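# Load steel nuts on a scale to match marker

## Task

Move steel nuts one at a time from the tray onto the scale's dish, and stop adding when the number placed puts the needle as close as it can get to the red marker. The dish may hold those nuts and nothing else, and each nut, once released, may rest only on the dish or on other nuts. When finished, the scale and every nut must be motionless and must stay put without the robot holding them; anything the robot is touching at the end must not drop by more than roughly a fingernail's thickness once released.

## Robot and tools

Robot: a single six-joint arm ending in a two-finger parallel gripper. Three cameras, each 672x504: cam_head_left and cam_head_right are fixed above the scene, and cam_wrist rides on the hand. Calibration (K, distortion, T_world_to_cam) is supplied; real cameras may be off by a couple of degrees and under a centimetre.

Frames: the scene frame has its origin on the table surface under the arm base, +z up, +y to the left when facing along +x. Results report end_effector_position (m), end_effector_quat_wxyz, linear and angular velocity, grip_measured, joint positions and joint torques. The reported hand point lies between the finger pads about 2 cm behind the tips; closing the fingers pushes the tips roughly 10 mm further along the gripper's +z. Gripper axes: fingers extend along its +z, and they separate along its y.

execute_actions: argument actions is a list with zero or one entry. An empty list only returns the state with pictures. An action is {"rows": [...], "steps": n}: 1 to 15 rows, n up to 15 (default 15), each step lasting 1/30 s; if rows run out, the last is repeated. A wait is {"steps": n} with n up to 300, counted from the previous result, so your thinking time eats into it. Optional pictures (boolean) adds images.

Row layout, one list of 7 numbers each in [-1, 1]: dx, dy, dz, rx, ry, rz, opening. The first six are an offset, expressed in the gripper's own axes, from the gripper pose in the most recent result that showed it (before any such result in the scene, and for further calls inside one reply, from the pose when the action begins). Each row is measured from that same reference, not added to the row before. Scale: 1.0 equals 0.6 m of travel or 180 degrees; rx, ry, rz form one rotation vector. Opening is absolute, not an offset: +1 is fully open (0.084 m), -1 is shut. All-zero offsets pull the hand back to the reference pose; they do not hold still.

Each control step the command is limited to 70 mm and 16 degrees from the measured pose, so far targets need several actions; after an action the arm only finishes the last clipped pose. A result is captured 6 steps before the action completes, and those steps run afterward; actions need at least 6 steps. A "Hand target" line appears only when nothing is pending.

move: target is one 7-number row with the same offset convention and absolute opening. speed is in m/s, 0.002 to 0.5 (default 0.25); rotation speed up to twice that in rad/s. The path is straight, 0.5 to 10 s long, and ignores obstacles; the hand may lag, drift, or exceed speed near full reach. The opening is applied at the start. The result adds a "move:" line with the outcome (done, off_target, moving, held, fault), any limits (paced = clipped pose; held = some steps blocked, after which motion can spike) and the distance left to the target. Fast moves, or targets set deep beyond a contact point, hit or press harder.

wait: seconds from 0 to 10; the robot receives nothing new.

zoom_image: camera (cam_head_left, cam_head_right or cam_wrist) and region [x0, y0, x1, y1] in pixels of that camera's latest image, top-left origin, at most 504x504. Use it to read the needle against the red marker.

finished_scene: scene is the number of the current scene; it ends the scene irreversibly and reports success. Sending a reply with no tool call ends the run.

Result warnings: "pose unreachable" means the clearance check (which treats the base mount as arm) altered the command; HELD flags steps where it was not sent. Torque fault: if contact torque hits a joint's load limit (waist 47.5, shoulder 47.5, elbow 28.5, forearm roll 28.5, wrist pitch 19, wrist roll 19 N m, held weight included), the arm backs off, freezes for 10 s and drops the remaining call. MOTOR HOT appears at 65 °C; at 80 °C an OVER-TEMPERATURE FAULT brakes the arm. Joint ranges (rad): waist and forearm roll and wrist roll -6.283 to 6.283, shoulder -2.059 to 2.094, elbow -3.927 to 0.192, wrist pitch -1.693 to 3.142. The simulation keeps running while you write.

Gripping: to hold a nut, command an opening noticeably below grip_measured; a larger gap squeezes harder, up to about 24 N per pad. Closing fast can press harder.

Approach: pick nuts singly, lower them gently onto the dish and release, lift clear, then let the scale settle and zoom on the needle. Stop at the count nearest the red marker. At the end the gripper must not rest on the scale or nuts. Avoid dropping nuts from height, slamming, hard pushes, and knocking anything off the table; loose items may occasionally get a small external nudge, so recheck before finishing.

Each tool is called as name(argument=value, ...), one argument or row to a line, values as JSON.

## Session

execute_actions(
  actions=[],
)

Scene clock: 0.00 s of 7600.00 s.
end_effector_position=(+0.3225, +0.1937, +0.2967) grip_measured=+1.00 end_effector_quat_wxyz=(-0.387, +0.461, +0.792, +0.102) end_effector_velocity=(+0.000, +0.000, -0.000) end_effector_angular_velocity=(+0.000, -0.000, -0.001)
Joint positions: [ 0.164 -0.001 -1.08   0.622  1.64  -2.088  0.084]
Joint velocities: [ 0.     0.    -0.     0.    -0.001  0.     0.   ]
Joint torques (N m, as the arm reports them, + toward a larger angle): no reading
Motor temperatures (°C, as the motors report them): [36 39 34 31 34 34]
Hand target: +0.322, +0.194, +0.297; -0.387, +0.461, +0.792, +0.102
camera_calibration (this result's frames):
cam_wrist: T_world_to_cam=[[0.810552, 0.556736, -0.181797, -0.282794], [0.28308, -0.644167, -0.710573, 0.309815], [-0.512709, 0.524494, -0.679732, 0.391869], [0, 0, 0, 1]] pos_world=[0.342432, 0.151482, 0.435101]

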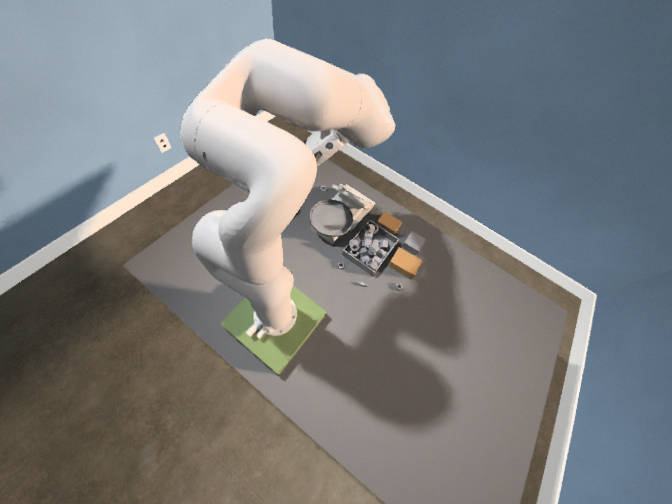

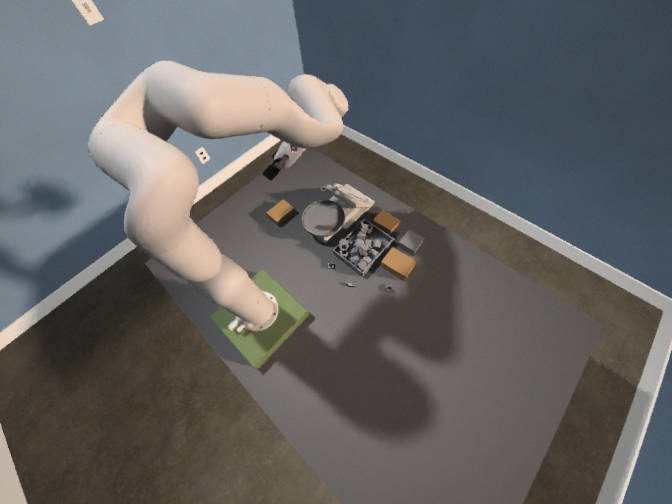

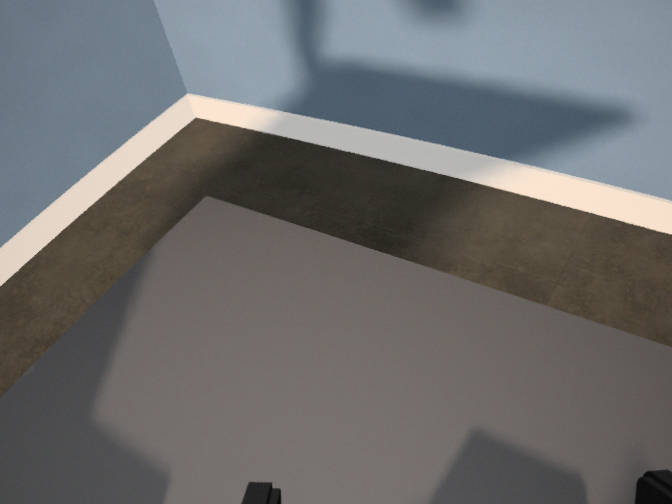

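move(
  target=[-0.3315, 0.1155, -0.1655, -0.303, -0.08, 0.62, -0.1],
  speed=0.5,
)

Scene clock: 3.27 s of 7600.00 s.
end_effector_position=(+0.4843, +0.0508, +0.2100) grip_measured=-0.11 end_effector_quat_wxyz=(-0.000, +1.000, +0.001, -0.001) end_effector_velocity=(+0.000, +0.000, -0.001) end_effector_angular_velocity=(-0.006, +0.005, -0.007)
Joint positions: [ 0.135  0.111 -1.079 -0.006  0.968  0.111  0.039]
Joint velocities: [ 0.002  0.006 -0.006 -0.007  0.006  0.013 -0.   ]
Joint torques (N m, as the arm reports them, + toward a larger angle): [  0.97 -22.05 -11.38   0.43  -2.13  -0.14]
Motor temperatures (°C, as the motors report them): [36 39 34 31 34 34]
Hand target: +0.484, +0.051, +0.210; +0.000, +1.000, +0.000, -0.001
Off the commanded pose: 0.000 m, 0 deg.
Kept back: nothing.
move: done
camera_calibration (this result's frames):
cam_wrist: T_world_to_cam=[[0.0129152, -0.999886, 0.00787934, 0.0753937], [-0.999917, -0.0129174, -0.000220732, 0.550486], [0.000322487, -0.00787583, -0.999969, 0.336688], [0, 0, 0, 1]] pos_world=[0.549357, 0.0851476, 0.336205]

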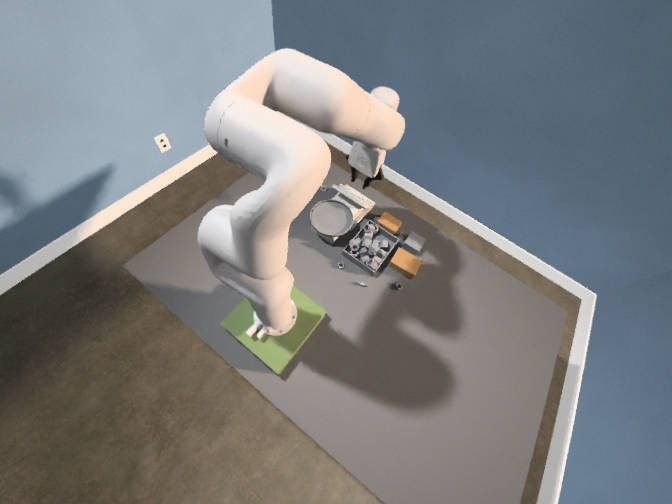

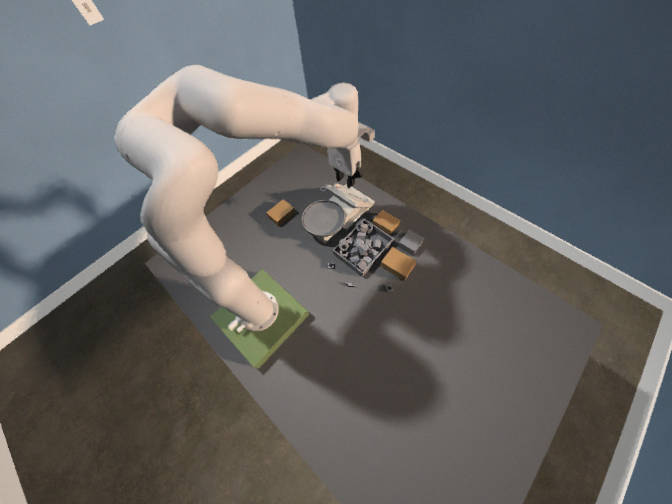

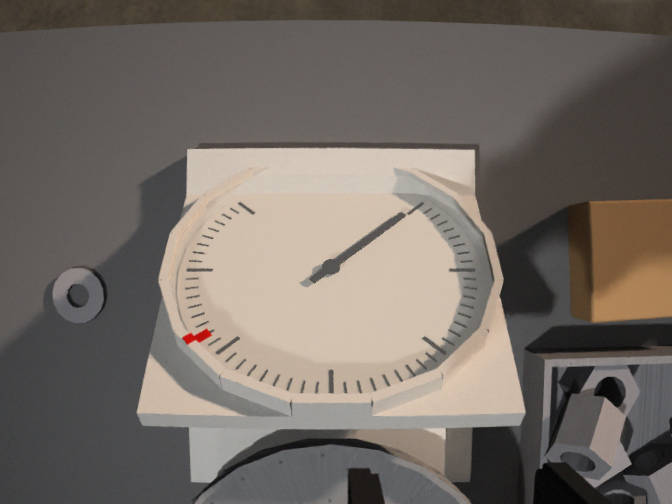

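move(
  target=[-0.235, 0.285, 0.05, 0, 0, 0, -0.1],
  speed=0.4,
)

Scene clock: 4.77 s of 7600.00 s.
end_effector_position=(+0.3431, -0.1191, +0.1795) grip_measured=-0.11 end_effector_quat_wxyz=(-0.001, +1.000, +0.001, -0.001) end_effector_velocity=(-0.001, -0.002, +0.001) end_effector_angular_velocity=(+0.002, -0.003, +0.001)
Joint positions: [-0.304 -0.254 -0.582 -0.005  0.834 -0.329  0.039]
Joint velocities: [-0.008 -0.005  0.003  0.003 -0.    -0.011  0.   ]
Joint torques (N m, as the arm reports them, + toward a larger angle): [  0.52 -14.3  -10.62   0.35  -1.9    0.04]
Motor temperatures (°C, as the motors report them): [36 39 34 31 34 34]
Hand target: +0.343, -0.119, +0.180; -0.001, +1.000, +0.001, -0.001
Off the commanded pose: 0.001 m, 0 deg.
Kept back: nothing.
move: done; limits=paced
camera_calibration (this result's frames):
cam_wrist: T_world_to_cam=[[0.0135161, -0.999889, 0.0063372, -0.0923769], [-0.999909, -0.0135133, 0.000482556, 0.406884], [-0.000396865, -0.00634315, -0.99998, 0.305358], [0, 0, 0, 1]] pos_world=[0.408216, -0.0849314, 0.305741]

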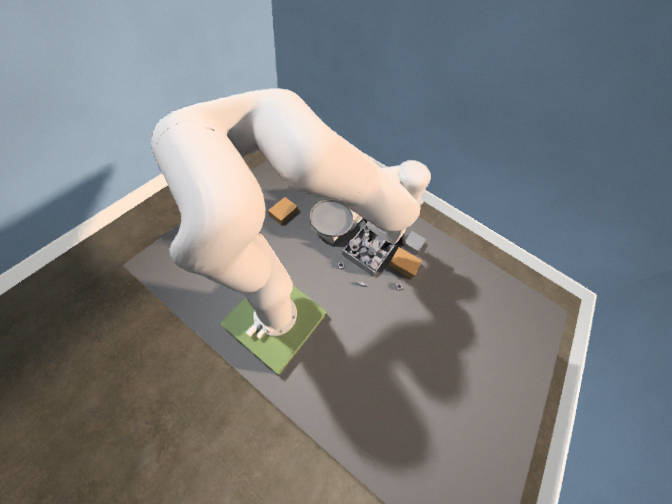

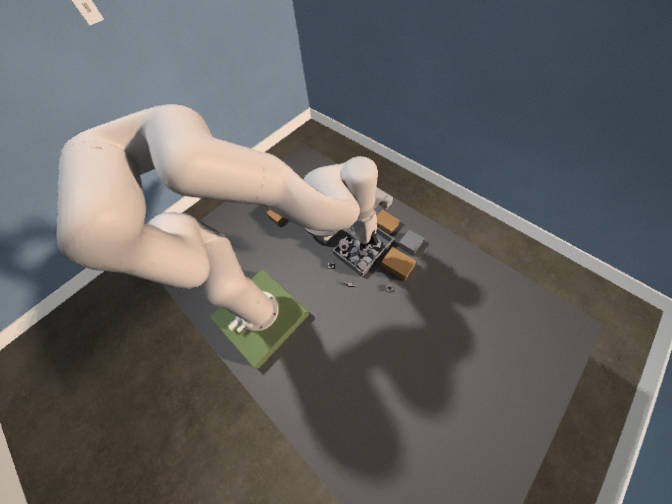

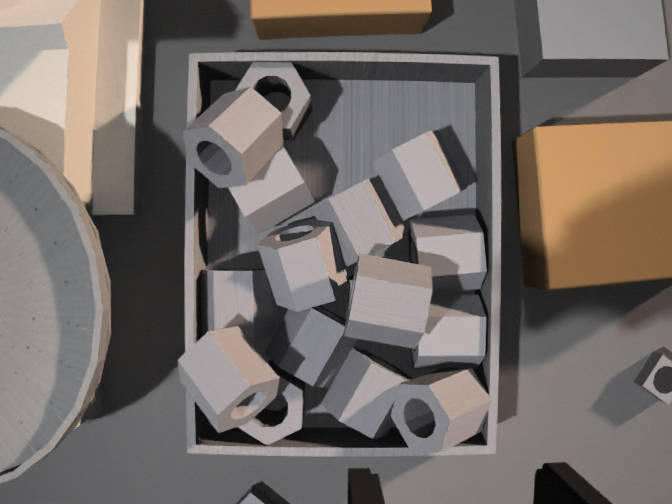

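zoom_image(
  camera="cam_wrist",
  region=[170, 200, 510, 470],
)

zoom_image(
  camera="cam_wrist",
  region=[170, 45, 510, 315],
)

Region (170, 200, 510, 470) of cam_wrist's 672x504 image, scaled by 1.482, with more detail than that image has; it fills the top 400 rows of this view, and the rest is white.

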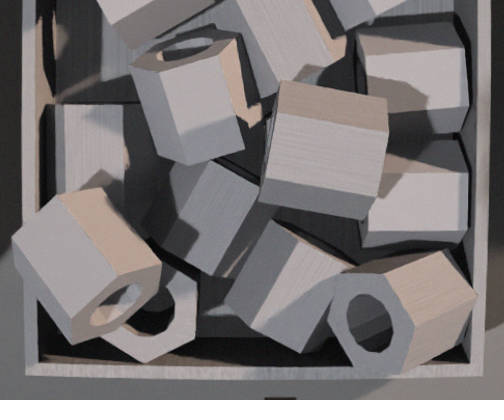

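Region (170, 45, 510, 315) of cam_wrist's 672x504 image, scaled by 1.482, with more detail than that image has; it fills the top 400 rows of this view, and the rest is white.

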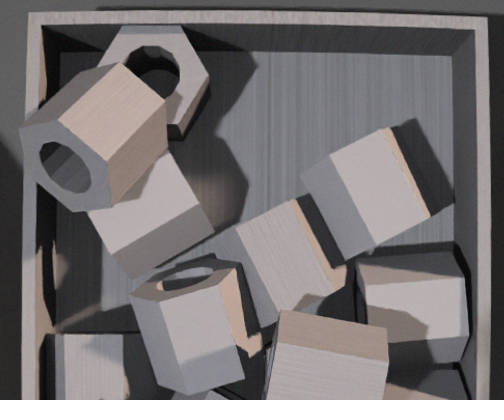

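move(
  target=[0.0248, -0.0223, 0.149, 0, 0, 0.05, -0.17],
  speed=0.25,
)

Scene clock: 6.40 s of 7600.00 s.
end_effector_position=(+0.3581, -0.1054, +0.0907) grip_measured=-0.18 end_effector_quat_wxyz=(-0.001, +0.997, -0.077, -0.001) end_effector_velocity=(+0.001, +0.000, -0.002) end_effector_angular_velocity=(-0.001, +0.000, -0.001)
Joint positions: [-0.258  0.011 -0.541 -0.006  0.529 -0.125  0.036]
Joint velocities: [ 0.002  0.008 -0.002 -0.002 -0.007  0.005 -0.   ]
Joint torques (N m, as the arm reports them, + toward a larger angle): [  0.75 -17.26  -8.73   0.83  -2.11  -0.14]
Motor temperatures (°C, as the motors report them): [36 39 34 31 34 34]
Hand target: +0.358, -0.105, +0.090; -0.001, +0.997, -0.077, -0.001
Off the commanded pose: 0.001 m, 0 deg.
Kept back: nothing.
move: done
camera_calibration (this result's frames):
cam_wrist: T_world_to_cam=[[-0.142516, -0.989772, 0.00629762, -0.0214138], [-0.989792, 0.142518, -0.000105345, 0.434953], [-0.000793256, -0.00624834, -0.99998, 0.216789], [0, 0, 0, 1]] pos_world=[0.427634, -0.0818289, 0.216966]

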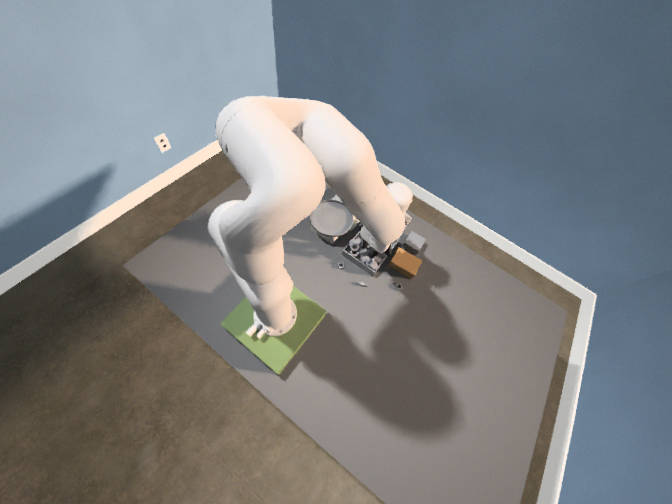

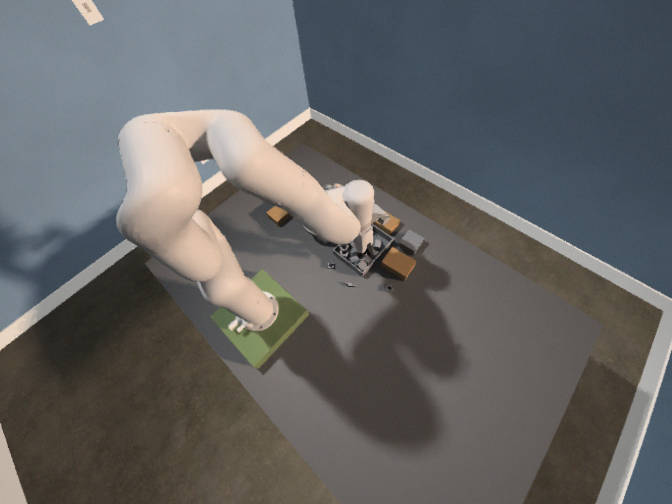

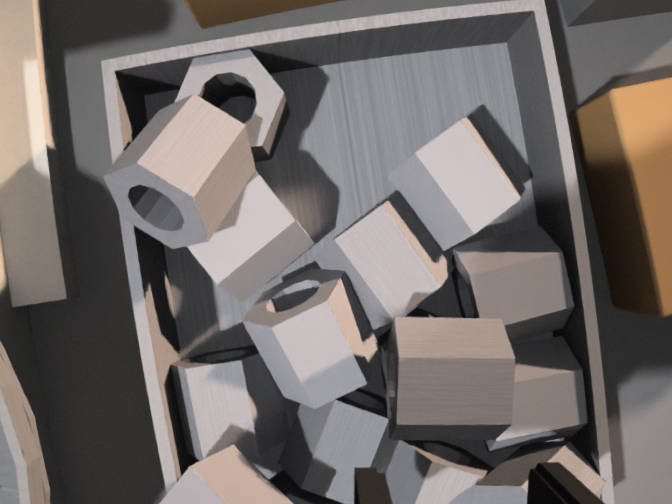

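move(
  target=[0.047, 0.002, 0.008, 0, 0, 0, -0.19],
  speed=0.12,
)

move(
  target=[0, 0, 0.027, 0, 0, 0, -0.19],
  speed=0.035,
)

Scene clock: 7.50 s of 7600.00 s.
end_effector_position=(+0.3855, -0.1110, +0.0859) grip_measured=-0.20 end_effector_quat_wxyz=(-0.001, +0.997, -0.077, -0.001) end_effector_velocity=(+0.002, -0.000, -0.001) end_effector_angular_velocity=(+0.000, +0.001, +0.001)
Joint positions: [-0.252  0.103 -0.641 -0.006  0.536 -0.119  0.035]
Joint velocities: [ 0.001  0.007 -0.007 -0.     0.001  0.     0.   ]
Joint torques (N m, as the arm reports them, + toward a larger angle): [  0.77 -19.13  -8.89   0.6   -2.14   0.11]
Motor temperatures (°C, as the motors report them): [36 39 34 31 34 34]
Hand target: +0.386, -0.111, +0.086; -0.001, +0.997, -0.077, -0.001
Off the commanded pose: 0.000 m, 0 deg.
Kept back: nothing.
move: done
camera_calibration (this result's frames):
cam_wrist: T_world_to_cam=[[-0.142532, -0.98977, 0.00632153, -0.0229897], [-0.98979, 0.142534, -0.0000603755, 0.46287], [-0.000841276, -0.00626559, -0.99998, 0.212028], [0, 0, 0, 1]] pos_world=[0.455046, -0.0874008, 0.212197]

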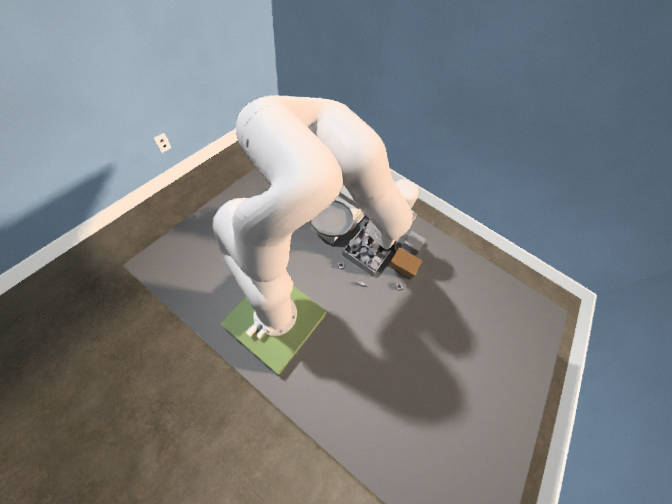

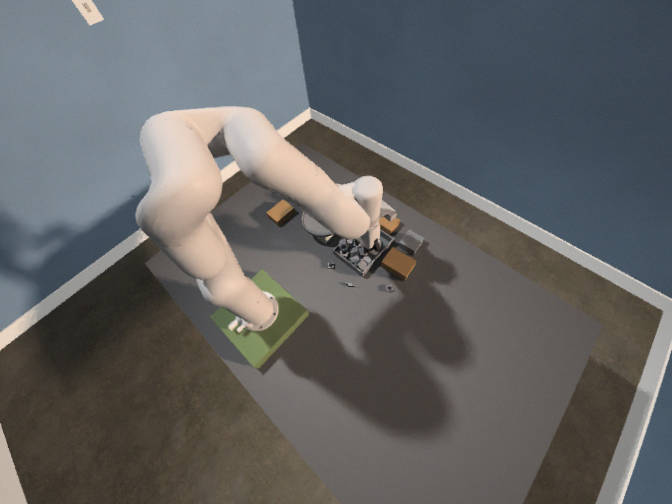

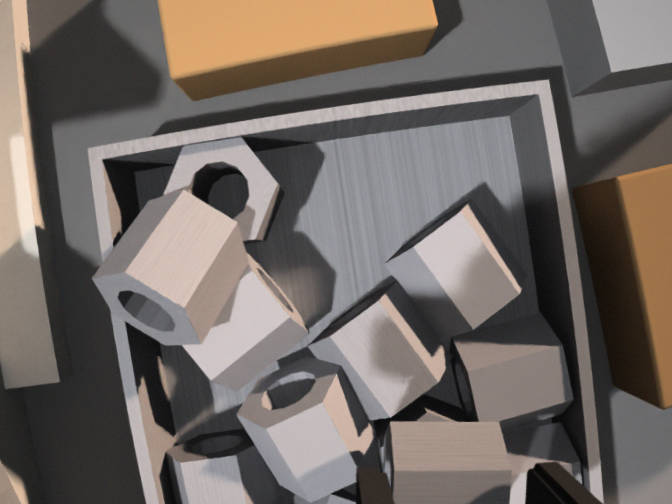

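Scene clock: 8.30 s of 7600.00 s.
end_effector_position=(+0.3855, -0.1110, +0.0700) grip_measured=-0.20 end_effector_quat_wxyz=(-0.001, +0.997, -0.077, -0.000) end_effector_velocity=(+0.001, -0.000, -0.001) end_effector_angular_velocity=(-0.001, -0.003, +0.001)
Joint positions: [-0.253  0.151 -0.639 -0.006  0.486 -0.119  0.035]
Joint velocities: [ 0.     0.004 -0.001  0.    -0.006 -0.001 -0.   ]
Joint torques (N m, as the arm reports them, + toward a larger angle): [  0.97 -19.33  -8.44   0.45  -2.05  -0.1 ]
Motor temperatures (°C, as the motors report them): [36 39 34 31 34 34]
Hand target: +0.385, -0.111, +0.070; -0.001, +0.997, -0.077, -0.001
Off the commanded pose: 0.000 m, 0 deg.
Kept back: nothing.
move: done
camera_calibration (this result's frames):
cam_wrist: T_world_to_cam=[[-0.14248, -0.989778, 0.00625293, -0.0228403], [-0.989797, 0.142482, -0.000258679, 0.462939], [-0.000634891, -0.00622599, -0.99998, 0.19601], [0, 0, 0, 1]] pos_world=[0.455086, -0.0873467, 0.196268]

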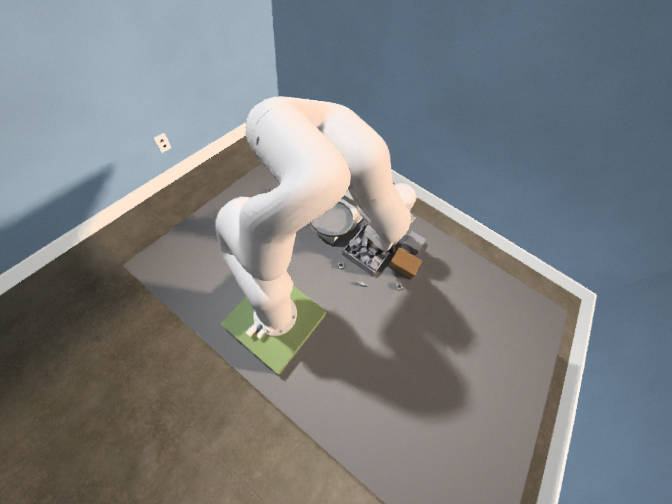

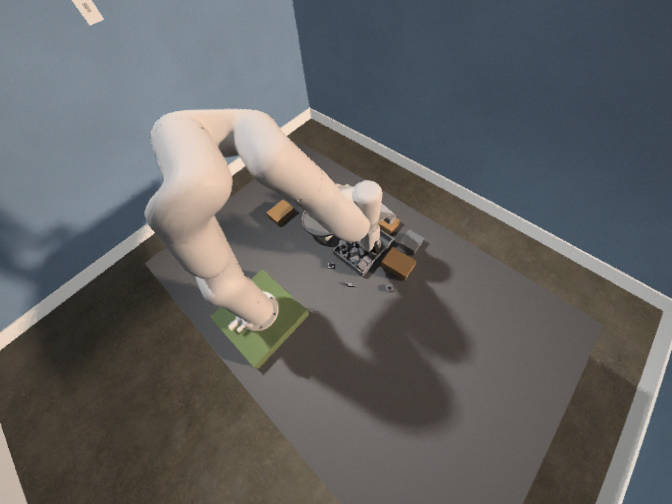

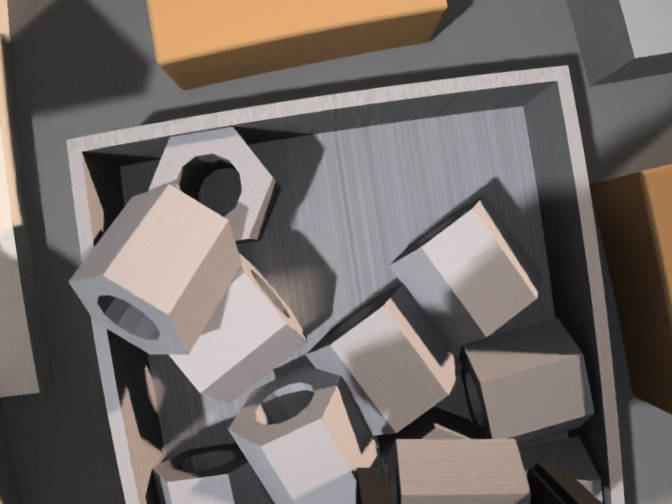

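execute_actions(
  actions=[
    {"rows": [[0,0,0,0,0,0,-0.25],[0,0,0,0,0,0,-0.3],[0,0,0,0,0,0,-0.35],[0,0,0,0,0,0,-0.45],[0,0,0,0,0,0,-0.55],[0,0,0,0,0,0,-0.65],[0,0,0,0,0,0,-0.65],[0,0,0,0,0,0,-0.65],[0,0,-0.005,0,0,0,-0.65],[0,0,-0.015,0,0,0,-0.65],[0,0,-0.03,0,0,0,-0.65],[0,0,-0.045,0,0,0,-0.65],[0,0,-0.06,0,0,0,-0.65],[0,0,-0.07,0,0,0,-0.65],[0,0,-0.08,0,0,0,-0.65]], "steps": 15},
  ],
)

Scene clock: 9.03 s of 7600.00 s.
end_effector_position=(+0.3855, -0.1109, +0.0699) grip_measured=-0.33 end_effector_quat_wxyz=(-0.001, +0.997, -0.077, -0.001) end_effector_velocity=(-0.003, +0.001, +0.004) end_effector_angular_velocity=(+0.003, +0.012, +0.001)
Joint positions: [-0.253  0.151 -0.639 -0.006  0.486 -0.119  0.029]
Joint velocities: [ 0.001 -0.015  0.002 -0.     0.025 -0.    -0.   ]
Joint torques (N m, as the arm reports them, + toward a larger angle): [  0.64 -20.38  -8.65   0.55  -1.92  -0.05]
Motor temperatures (°C, as the motors report them): [36 39 34 31 34 34]
Steps of this call (steps 1 to 13: nothing new was sent; steps 14 to 22: the first 9 steps of this action). Readings (end_effector_position):
14: (+0.3855, -0.1109, +0.0697)
15: (+0.3855, -0.1109, +0.0698)
17: (+0.3855, -0.1109, +0.0699)
21: (+0.3855, -0.1110, +0.0699)
22: the state above

move(
  target=[-0.1173, -0.368, -0.08, 0, 0, -0.049, -0.65],
  speed=0.35,
)

Scene clock: 11.00 s of 7600.00 s.
end_effector_position=(+0.3509, +0.1169, +0.1183) grip_measured=-0.33 end_effector_quat_wxyz=(+0.000, +1.000, -0.001, -0.000) end_effector_velocity=(+0.000, +0.002, -0.001) end_effector_angular_velocity=(-0.002, +0.001, +0.000)
Joint positions: [ 0.351 -0.076 -0.545 -0.01   0.621  0.334  0.029]
Joint velocities: [ 0.007  0.005 -0.004 -0.003  0.001  0.009 -0.   ]
Joint torques (N m, as the arm reports them, + toward a larger angle): [  0.8  -16.89  -9.94   0.42  -1.99   0.04]
Motor temperatures (°C, as the motors report them): [36 39 35 31 34 34]
Hand target: +0.351, +0.117, +0.118; +0.000, +1.000, -0.000, -0.000
Off your previous action's commanded pose: 0.030 m, 0 deg at its last step (step 6 of this call).
Off the commanded pose: 0.001 m, 0 deg.
Kept back: nothing.
move: done
camera_calibration (this result's frames):
cam_wrist: T_world_to_cam=[[0.0102107, -0.999914, 0.00820059, 0.144838], [-0.999947, -0.0102187, -0.000943784, 0.417696], [0.0010275, -0.00819053, -0.999966, 0.245375], [0, 0, 0, 1]] pos_world=[0.415943, 0.151103, 0.244573]

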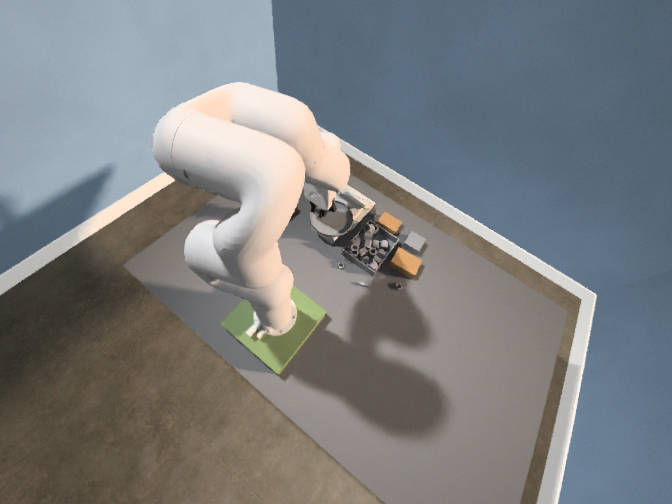

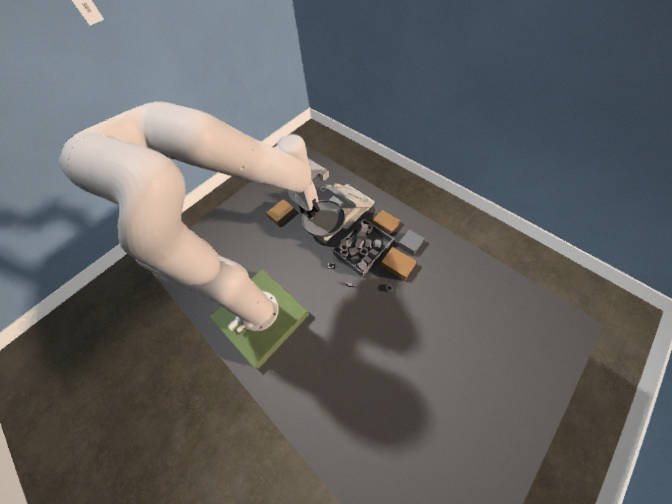

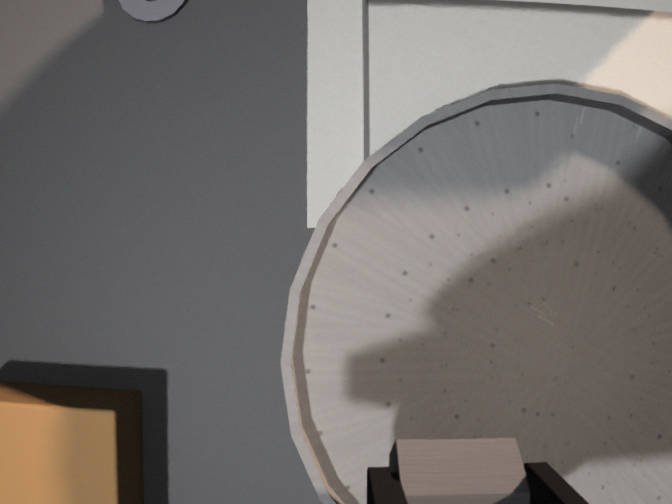

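move(
  target=[0, -0.0065, 0.022, 0, 0, 0, -0.65],
  speed=0.04,
)

execute_actions(
  actions=[
    {"rows": [[0,0,0.001,0,0,0,-0.65],[0,0,0.002,0,0,0,-0.65],[0,0,0.003,0,0,0,-0.65],[0,0,0.004,0,0,0,-0.65],[0,0,0.005,0,0,0,-0.65],[0,0,0.006,0,0,0,-0.65],[0,0,0.007,0,0,0,-0.65]], "steps": 15},
  ],
)

Scene clock: 12.20 s of 7600.00 s.
end_effector_position=(+0.3510, +0.1208, +0.1053) grip_measured=-0.33 end_effector_quat_wxyz=(-0.000, +1.000, -0.001, -0.000) end_effector_velocity=(+0.001, +0.001, -0.000) end_effector_angular_velocity=(+0.001, -0.003, +0.000)
Joint positions: [ 0.361 -0.034 -0.542 -0.01   0.577  0.344  0.029]
Joint velocities: [ 0.001  0.002 -0.    -0.    -0.005  0.001 -0.   ]
Joint torques (N m, as the arm reports them, + toward a larger angle): [  1.1  -17.1   -9.39   0.42  -2.22   0.01]
Motor temperatures (°C, as the motors report them): [36 39 35 31 34 34]
Hand target: +0.351, +0.121, +0.105; +0.000, +1.000, -0.001, -0.000
Off the commanded pose: 0.000 m, 0 deg.
Kept back: nothing.
move: done
camera_calibration (this result's frames):
cam_wrist: T_world_to_cam=[[0.0102639, -0.999915, 0.00809577, 0.148844], [-0.999947, -0.0102731, -0.00109556, 0.417808], [0.00117863, -0.00808409, -0.999967, 0.232357], [0, 0, 0, 1]] pos_world=[0.415984, 0.155002, 0.231602]

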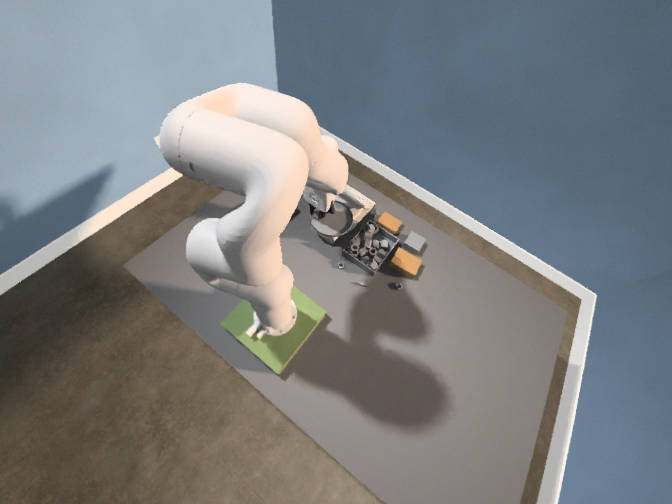

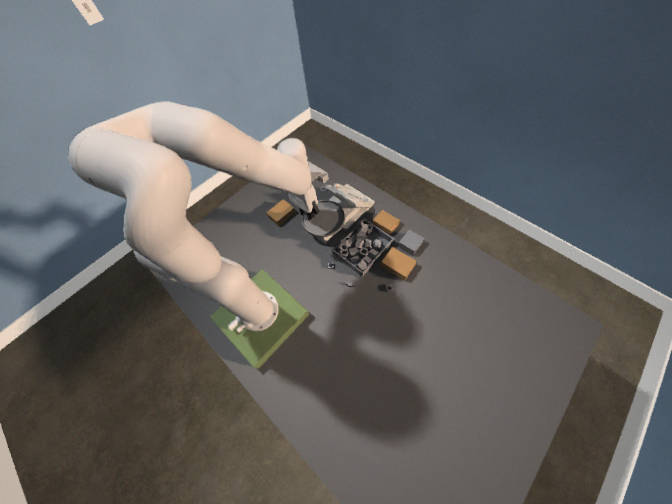

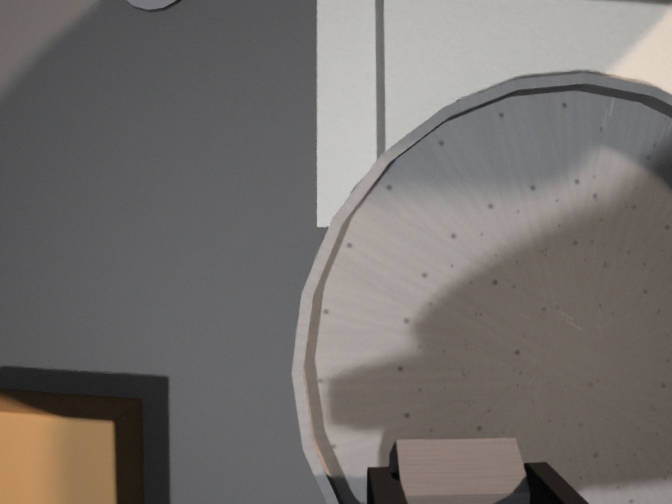

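Scene clock: 12.50 s of 7600.00 s.
end_effector_position=(+0.3509, +0.1208, +0.1022) grip_measured=-0.33 end_effector_quat_wxyz=(+0.000, +1.000, -0.001, -0.000) end_effector_velocity=(-0.002, -0.000, -0.014) end_effector_angular_velocity=(-0.002, +0.008, -0.001)
Joint positions: [ 0.361 -0.025 -0.54  -0.01   0.566  0.345  0.029]
Joint velocities: [ 0.001  0.04   0.007  0.001 -0.039  0.001 -0.   ]
Joint torques (N m, as the arm reports them, + toward a larger angle): [  0.72 -17.39  -9.37   0.47  -2.03  -0.11]
Motor temperatures (°C, as the motors report them): [36 39 35 31 34 34]
Steps of this call (steps 1 to 9: the first 9 steps of this action). Readings (end_effector_position):
1: (+0.3510, +0.1208, +0.1053)
2: (+0.3510, +0.1209, +0.1052)
4: (+0.3511, +0.1209, +0.1047)
8: (+0.3509, +0.1208, +0.1027)
9: the state above

execute_actions(
  actions=[
    {"rows": [[0,0,0.003,0,0,0,-0.6],[0,0,0.003,0,0,0,-0.5],[0,0,0.003,0,0,0,-0.4],[0,0,0.003,0,0,0,-0.34],[0,0,0.003,0,0,0,-0.29],[0,0,0.003,0,0,0,-0.24],[0,0,0.003,0,0,0,-0.2],[0,0,0.003,0,0,0,-0.2],[0,0,0.003,0,0,0,-0.2],[0,0,-0.002,0,0,0,-0.2],[0,0,-0.01,0,0,0,-0.2],[0,0,-0.02,0,0,0,-0.2],[0,0,-0.03,0,0,0,-0.2],[0,0,-0.04,0,0,0,-0.2],[0,0,-0.045,0,0,0,-0.2]], "steps": 15},
  ],
)

move(
  target=[-0.01, 0.385, -0.01, 0, 0, 0, -0.17],
  speed=0.4,
)

Scene clock: 13.17 s of 7600.00 s.
end_effector_position=(+0.3512, +0.1209, +0.1007) grip_measured=-0.23 end_effector_quat_wxyz=(-0.000, +1.000, -0.001, +0.000) end_effector_velocity=(+0.002, +0.001, +0.001) end_effector_angular_velocity=(+0.002, -0.006, +0.000)
Joint positions: [ 0.361 -0.02  -0.54  -0.011  0.56   0.345  0.034]
Joint velocities: [ 0.001  0.    -0.003  0.    -0.003  0.     0.017]
Joint torques (N m, as the arm reports them, + toward a larger angle): [  1.23 -16.49  -9.07   0.52  -2.    -0.07]
Motor temperatures (°C, as the motors report them): [36 39 35 31 34 34]
Off your previous action's commanded pose: 0.000 m, 0 deg at its last step (step 6 of this call).
Steps of this call (steps 1 to 6: the last 6 steps of your previous action; steps 7 to 11: nothing new was sent; steps 12 to 20: the first 9 steps of this action). Readings (end_effector_position):
12: (+0.3510, +0.1208, +0.1011)
13: (+0.3510, +0.1209, +0.1011)
15: (+0.3510, +0.1208, +0.1008)
19: (+0.3510, +0.1209, +0.1006)
20: the state above

Scene clock: 15.07 s of 7600.00 s.
end_effector_position=(+0.3438, -0.1091, +0.1326) grip_measured=-0.18 end_effector_quat_wxyz=(-0.001, +1.000, -0.000, -0.000) end_effector_velocity=(+0.001, -0.003, -0.000) end_effector_angular_velocity=(+0.005, -0.000, -0.001)
Joint positions: [-0.278 -0.151 -0.521 -0.005  0.67  -0.3    0.036]
Joint velocities: [-0.008  0.006 -0.006  0.007  0.001 -0.013  0.   ]
Joint torques (N m, as the arm reports them, + toward a larger angle): [  0.54 -15.04  -9.76   0.16  -2.15  -0.07]
Motor temperatures (°C, as the motors report them): [36 39 35 31 34 34]
Hand target: +0.344, -0.110, +0.133; -0.001, +1.000, -0.001, -0.000
Off your previous action's commanded pose: 0.019 m, 0 deg at its last step (step 6 of this call).
Off the commanded pose: 0.002 m, 0 deg.
Kept back: nothing.
move: done; limits=paced
camera_calibration (this result's frames):
cam_wrist: T_world_to_cam=[[0.0105753, -0.999924, 0.00630701, -0.0810668], [-0.999944, -0.0105787, -0.000497055, 0.408164], [0.000563737, -0.0063014, -0.99998, 0.258187], [0, 0, 0, 1]] pos_world=[0.408853, -0.0751159, 0.258896]

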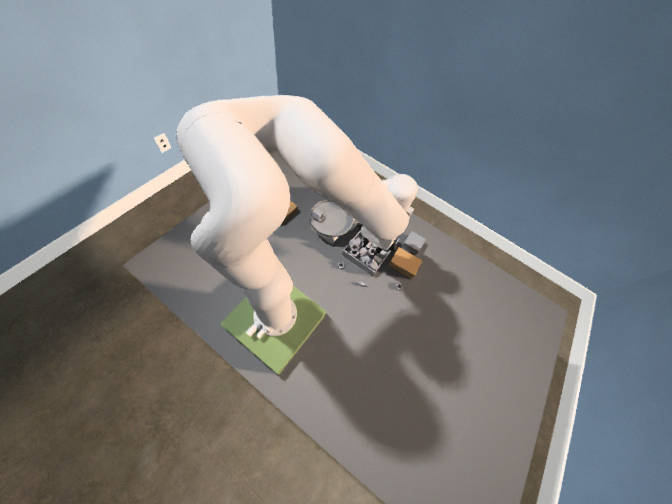

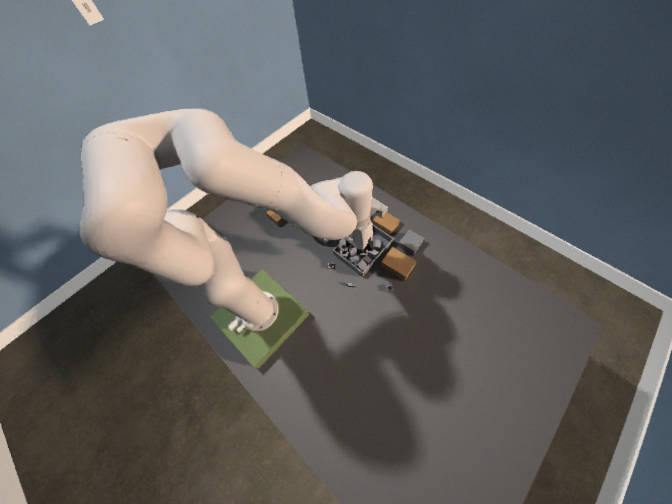

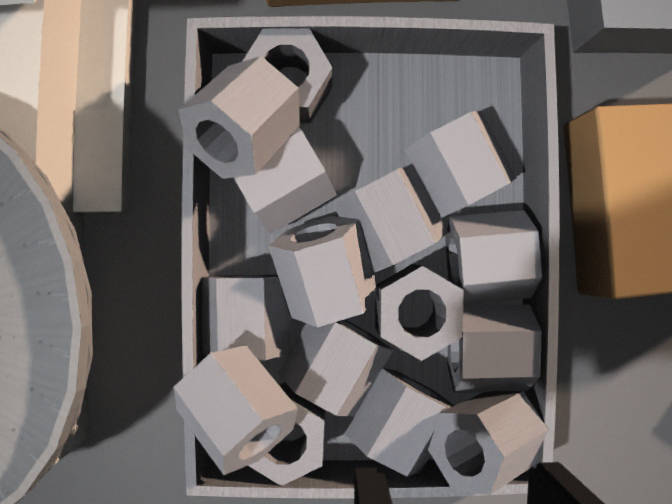

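zoom_image(
  camera="cam_wrist",
  region=[160, 320, 350, 504],
)

zoom_image(
  camera="cam_head_right",
  region=[320, 220, 400, 280],
)

Region (160, 320, 350, 504) of cam_wrist's 672x504 image, scaled by 2.653, with more detail than that image has; it fills the top 488 rows of this view, and the rest is white.

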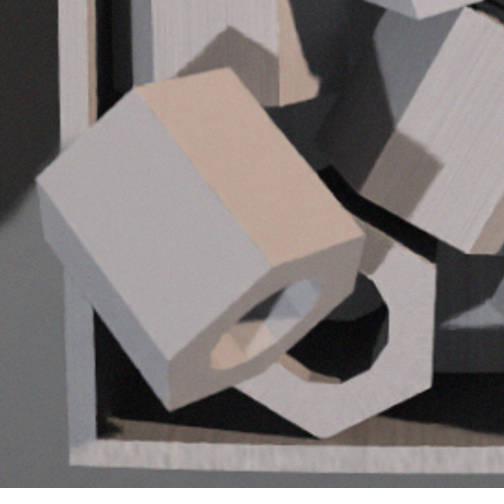

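Region (320, 220, 400, 280) of cam_head_right's 672x504 image, scaled by 6.300, with more detail than that image has; it fills the top 378 rows of this view, and the rest is white.

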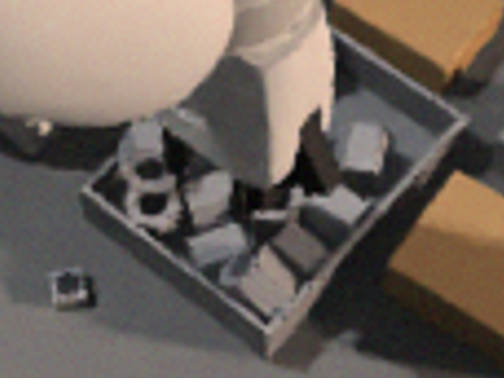

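move(
  target=[0.0432, -0.1208, 0.0777, -0.1089, -0.0519, 0.2801, -0.1],
  speed=0.4,
)

Scene clock: 18.07 s of 7600.00 s.
end_effector_position=(+0.3701, -0.0372, +0.0865) grip_measured=-0.11 end_effector_quat_wxyz=(+0.164, +0.887, -0.423, -0.079) end_effector_velocity=(-0.000, +0.001, -0.001) end_effector_angular_velocity=(-0.006, +0.007, -0.007)
Joint positions: [ 0.044  0.204 -0.812 -0.285  0.921  1.118  0.039]
Joint velocities: [ 0.003  0.008 -0.007 -0.001  0.009  0.01   0.   ]
Joint torques (N m, as the arm reports them, + toward a larger angle): [  1.18 -20.51  -9.25   0.29  -0.77  -0.07]
Motor temperatures (°C, as the motors report them): [36 39 35 31 34 34]
Hand target: +0.370, -0.037, +0.086; +0.164, +0.887, -0.424, -0.079
Off the commanded pose: 0.001 m, 0 deg.
Kept back: nothing.
move: done
camera_calibration (this result's frames):
cam_wrist: T_world_to_cam=[[-0.716101, -0.594768, 0.365308, 0.243777], [-0.637577, 0.770374, 0.00444625, 0.329751], [-0.284069, -0.229728, -0.930876, 0.303567], [0, 0, 0, 1]] pos_world=[0.471044, -0.0393027, 0.192064]

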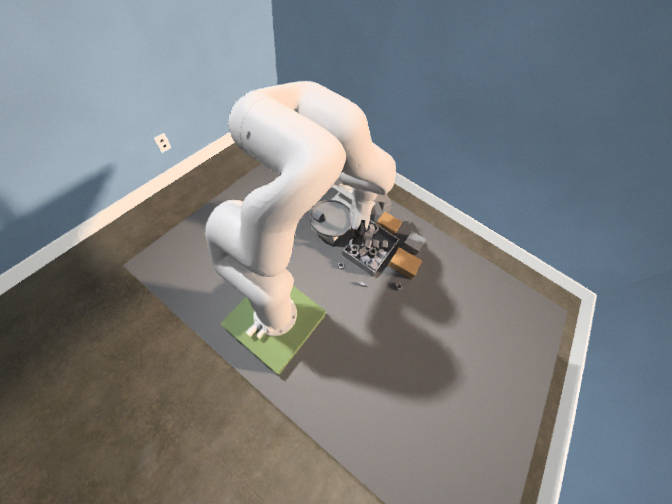

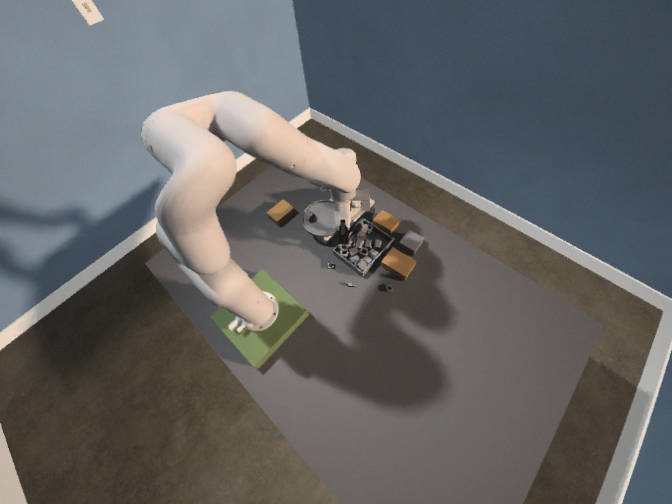

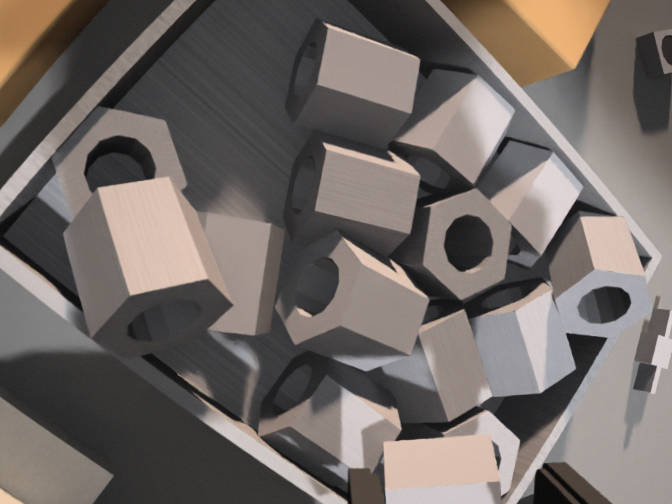

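move(
  target=[0, -0.005, 0.037, 0, 0, -0.01, -0.1],
  speed=0.04,
)

Scene clock: 19.20 s of 7600.00 s.
end_effector_position=(+0.3662, -0.0403, +0.0649) grip_measured=-0.11 end_effector_quat_wxyz=(+0.162, +0.894, -0.410, -0.082) end_effector_velocity=(-0.000, -0.001, -0.002) end_effector_angular_velocity=(-0.000, +0.001, +0.004)
Joint positions: [ 0.032  0.249 -0.793 -0.305  0.857  1.103  0.039]
Joint velocities: [-0.001  0.005  0.001 -0.004 -0.006 -0.001 -0.   ]
Joint torques (N m, as the arm reports them, + toward a larger angle): [  0.79 -21.14  -8.74   0.23  -0.8   -0.14]
Motor temperatures (°C, as the motors report them): [36 39 35 31 34 34]
Hand target: +0.366, -0.040, +0.065; +0.163, +0.894, -0.409, -0.082
Off the commanded pose: 0.000 m, 0 deg.
Kept back: nothing.
move: done
camera_calibration (this result's frames):
cam_wrist: T_world_to_cam=[[-0.695933, -0.618602, 0.364705, 0.238713], [-0.65971, 0.751359, 0.0155688, 0.336367], [-0.283655, -0.229765, -0.930993, 0.281557], [0, 0, 0, 1]] pos_world=[0.467898, -0.0403722, 0.169831]

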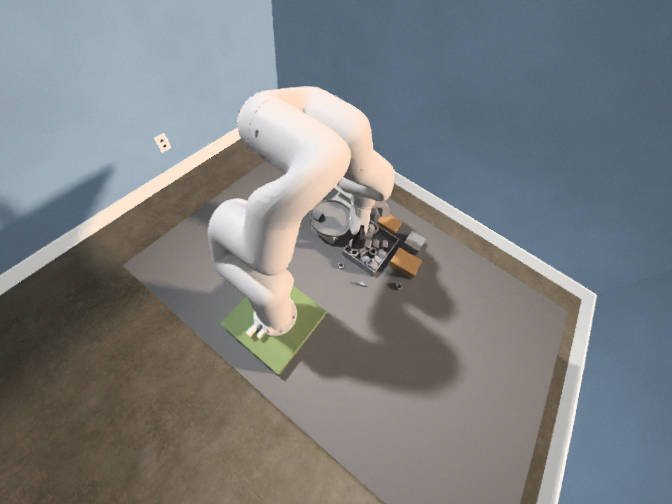

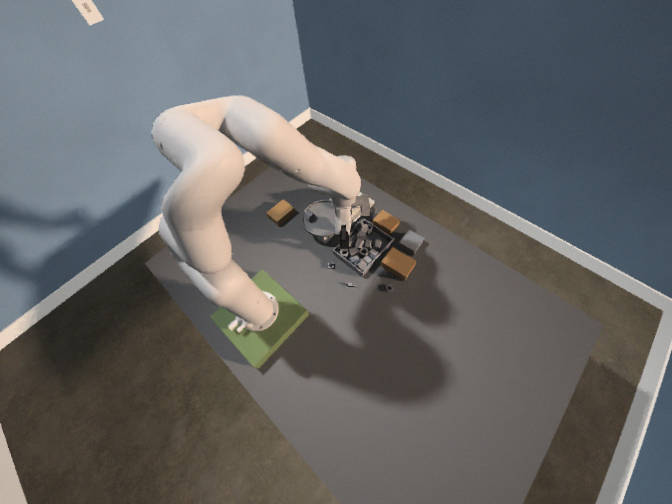

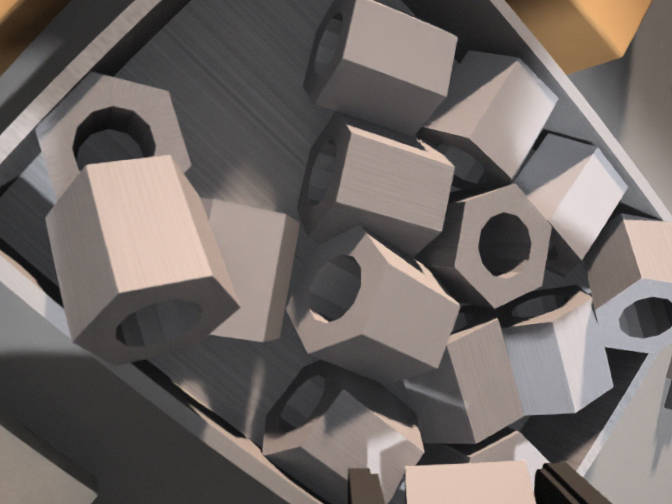

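execute_actions(
  actions=[
    {"rows": [[0,0.001,0,0,0,0,-0.17],[0,0.002,0,0,0,0,-0.24],[0,0.0025,0,0,0,0,-0.3],[0,0.0025,0,0,0,0,-0.36],[0,0.0025,0,0,0,0,-0.45],[0,0.0025,0,0,0,0,-0.55],[0,0.0025,0,0,0,0,-0.65],[0,0.0025,0,0,0,0,-0.65],[0,0.0025,0,0,0,0,-0.65],[0,0.006,-0.01,0,0,0,-0.65],[0,0.012,-0.025,0,0,0,-0.65],[0,0.018,-0.04,0,0,0,-0.65],[0,0.025,-0.06,0,0,0,-0.65],[0,0.031,-0.075,0,0,0,-0.65],[0,0.036,-0.088,0,0,0,-0.65]], "steps": 15},
  ],
)

Scene clock: 19.87 s of 7600.00 s.
end_effector_position=(+0.3650, -0.0412, +0.0654) grip_measured=-0.33 end_effector_quat_wxyz=(+0.163, +0.894, -0.410, -0.082) end_effector_velocity=(+0.001, +0.000, +0.001) end_effector_angular_velocity=(+0.002, -0.006, +0.001)
Joint positions: [ 0.03   0.246 -0.789 -0.306  0.858  1.101  0.03 ]
Joint velocities: [-0.001 -0.005  0.003  0.    -0.005 -0.002 -0.   ]
Joint torques (N m, as the arm reports them, + toward a larger angle): [  0.79 -20.37  -8.88   0.25  -1.56   0.02]
Motor temperatures (°C, as the motors report them): [36 39 35 31 34 34]
Steps of this call (steps 1 to 11: nothing new was sent; steps 12 to 20: the first 9 steps of this action). Readings (end_effector_position):
12: (+0.3661, -0.0404, +0.0647)
13: (+0.3660, -0.0404, +0.0648)
15: (+0.3654, -0.0408, +0.0650)
19: (+0.3650, -0.0412, +0.0653)
20: the state above


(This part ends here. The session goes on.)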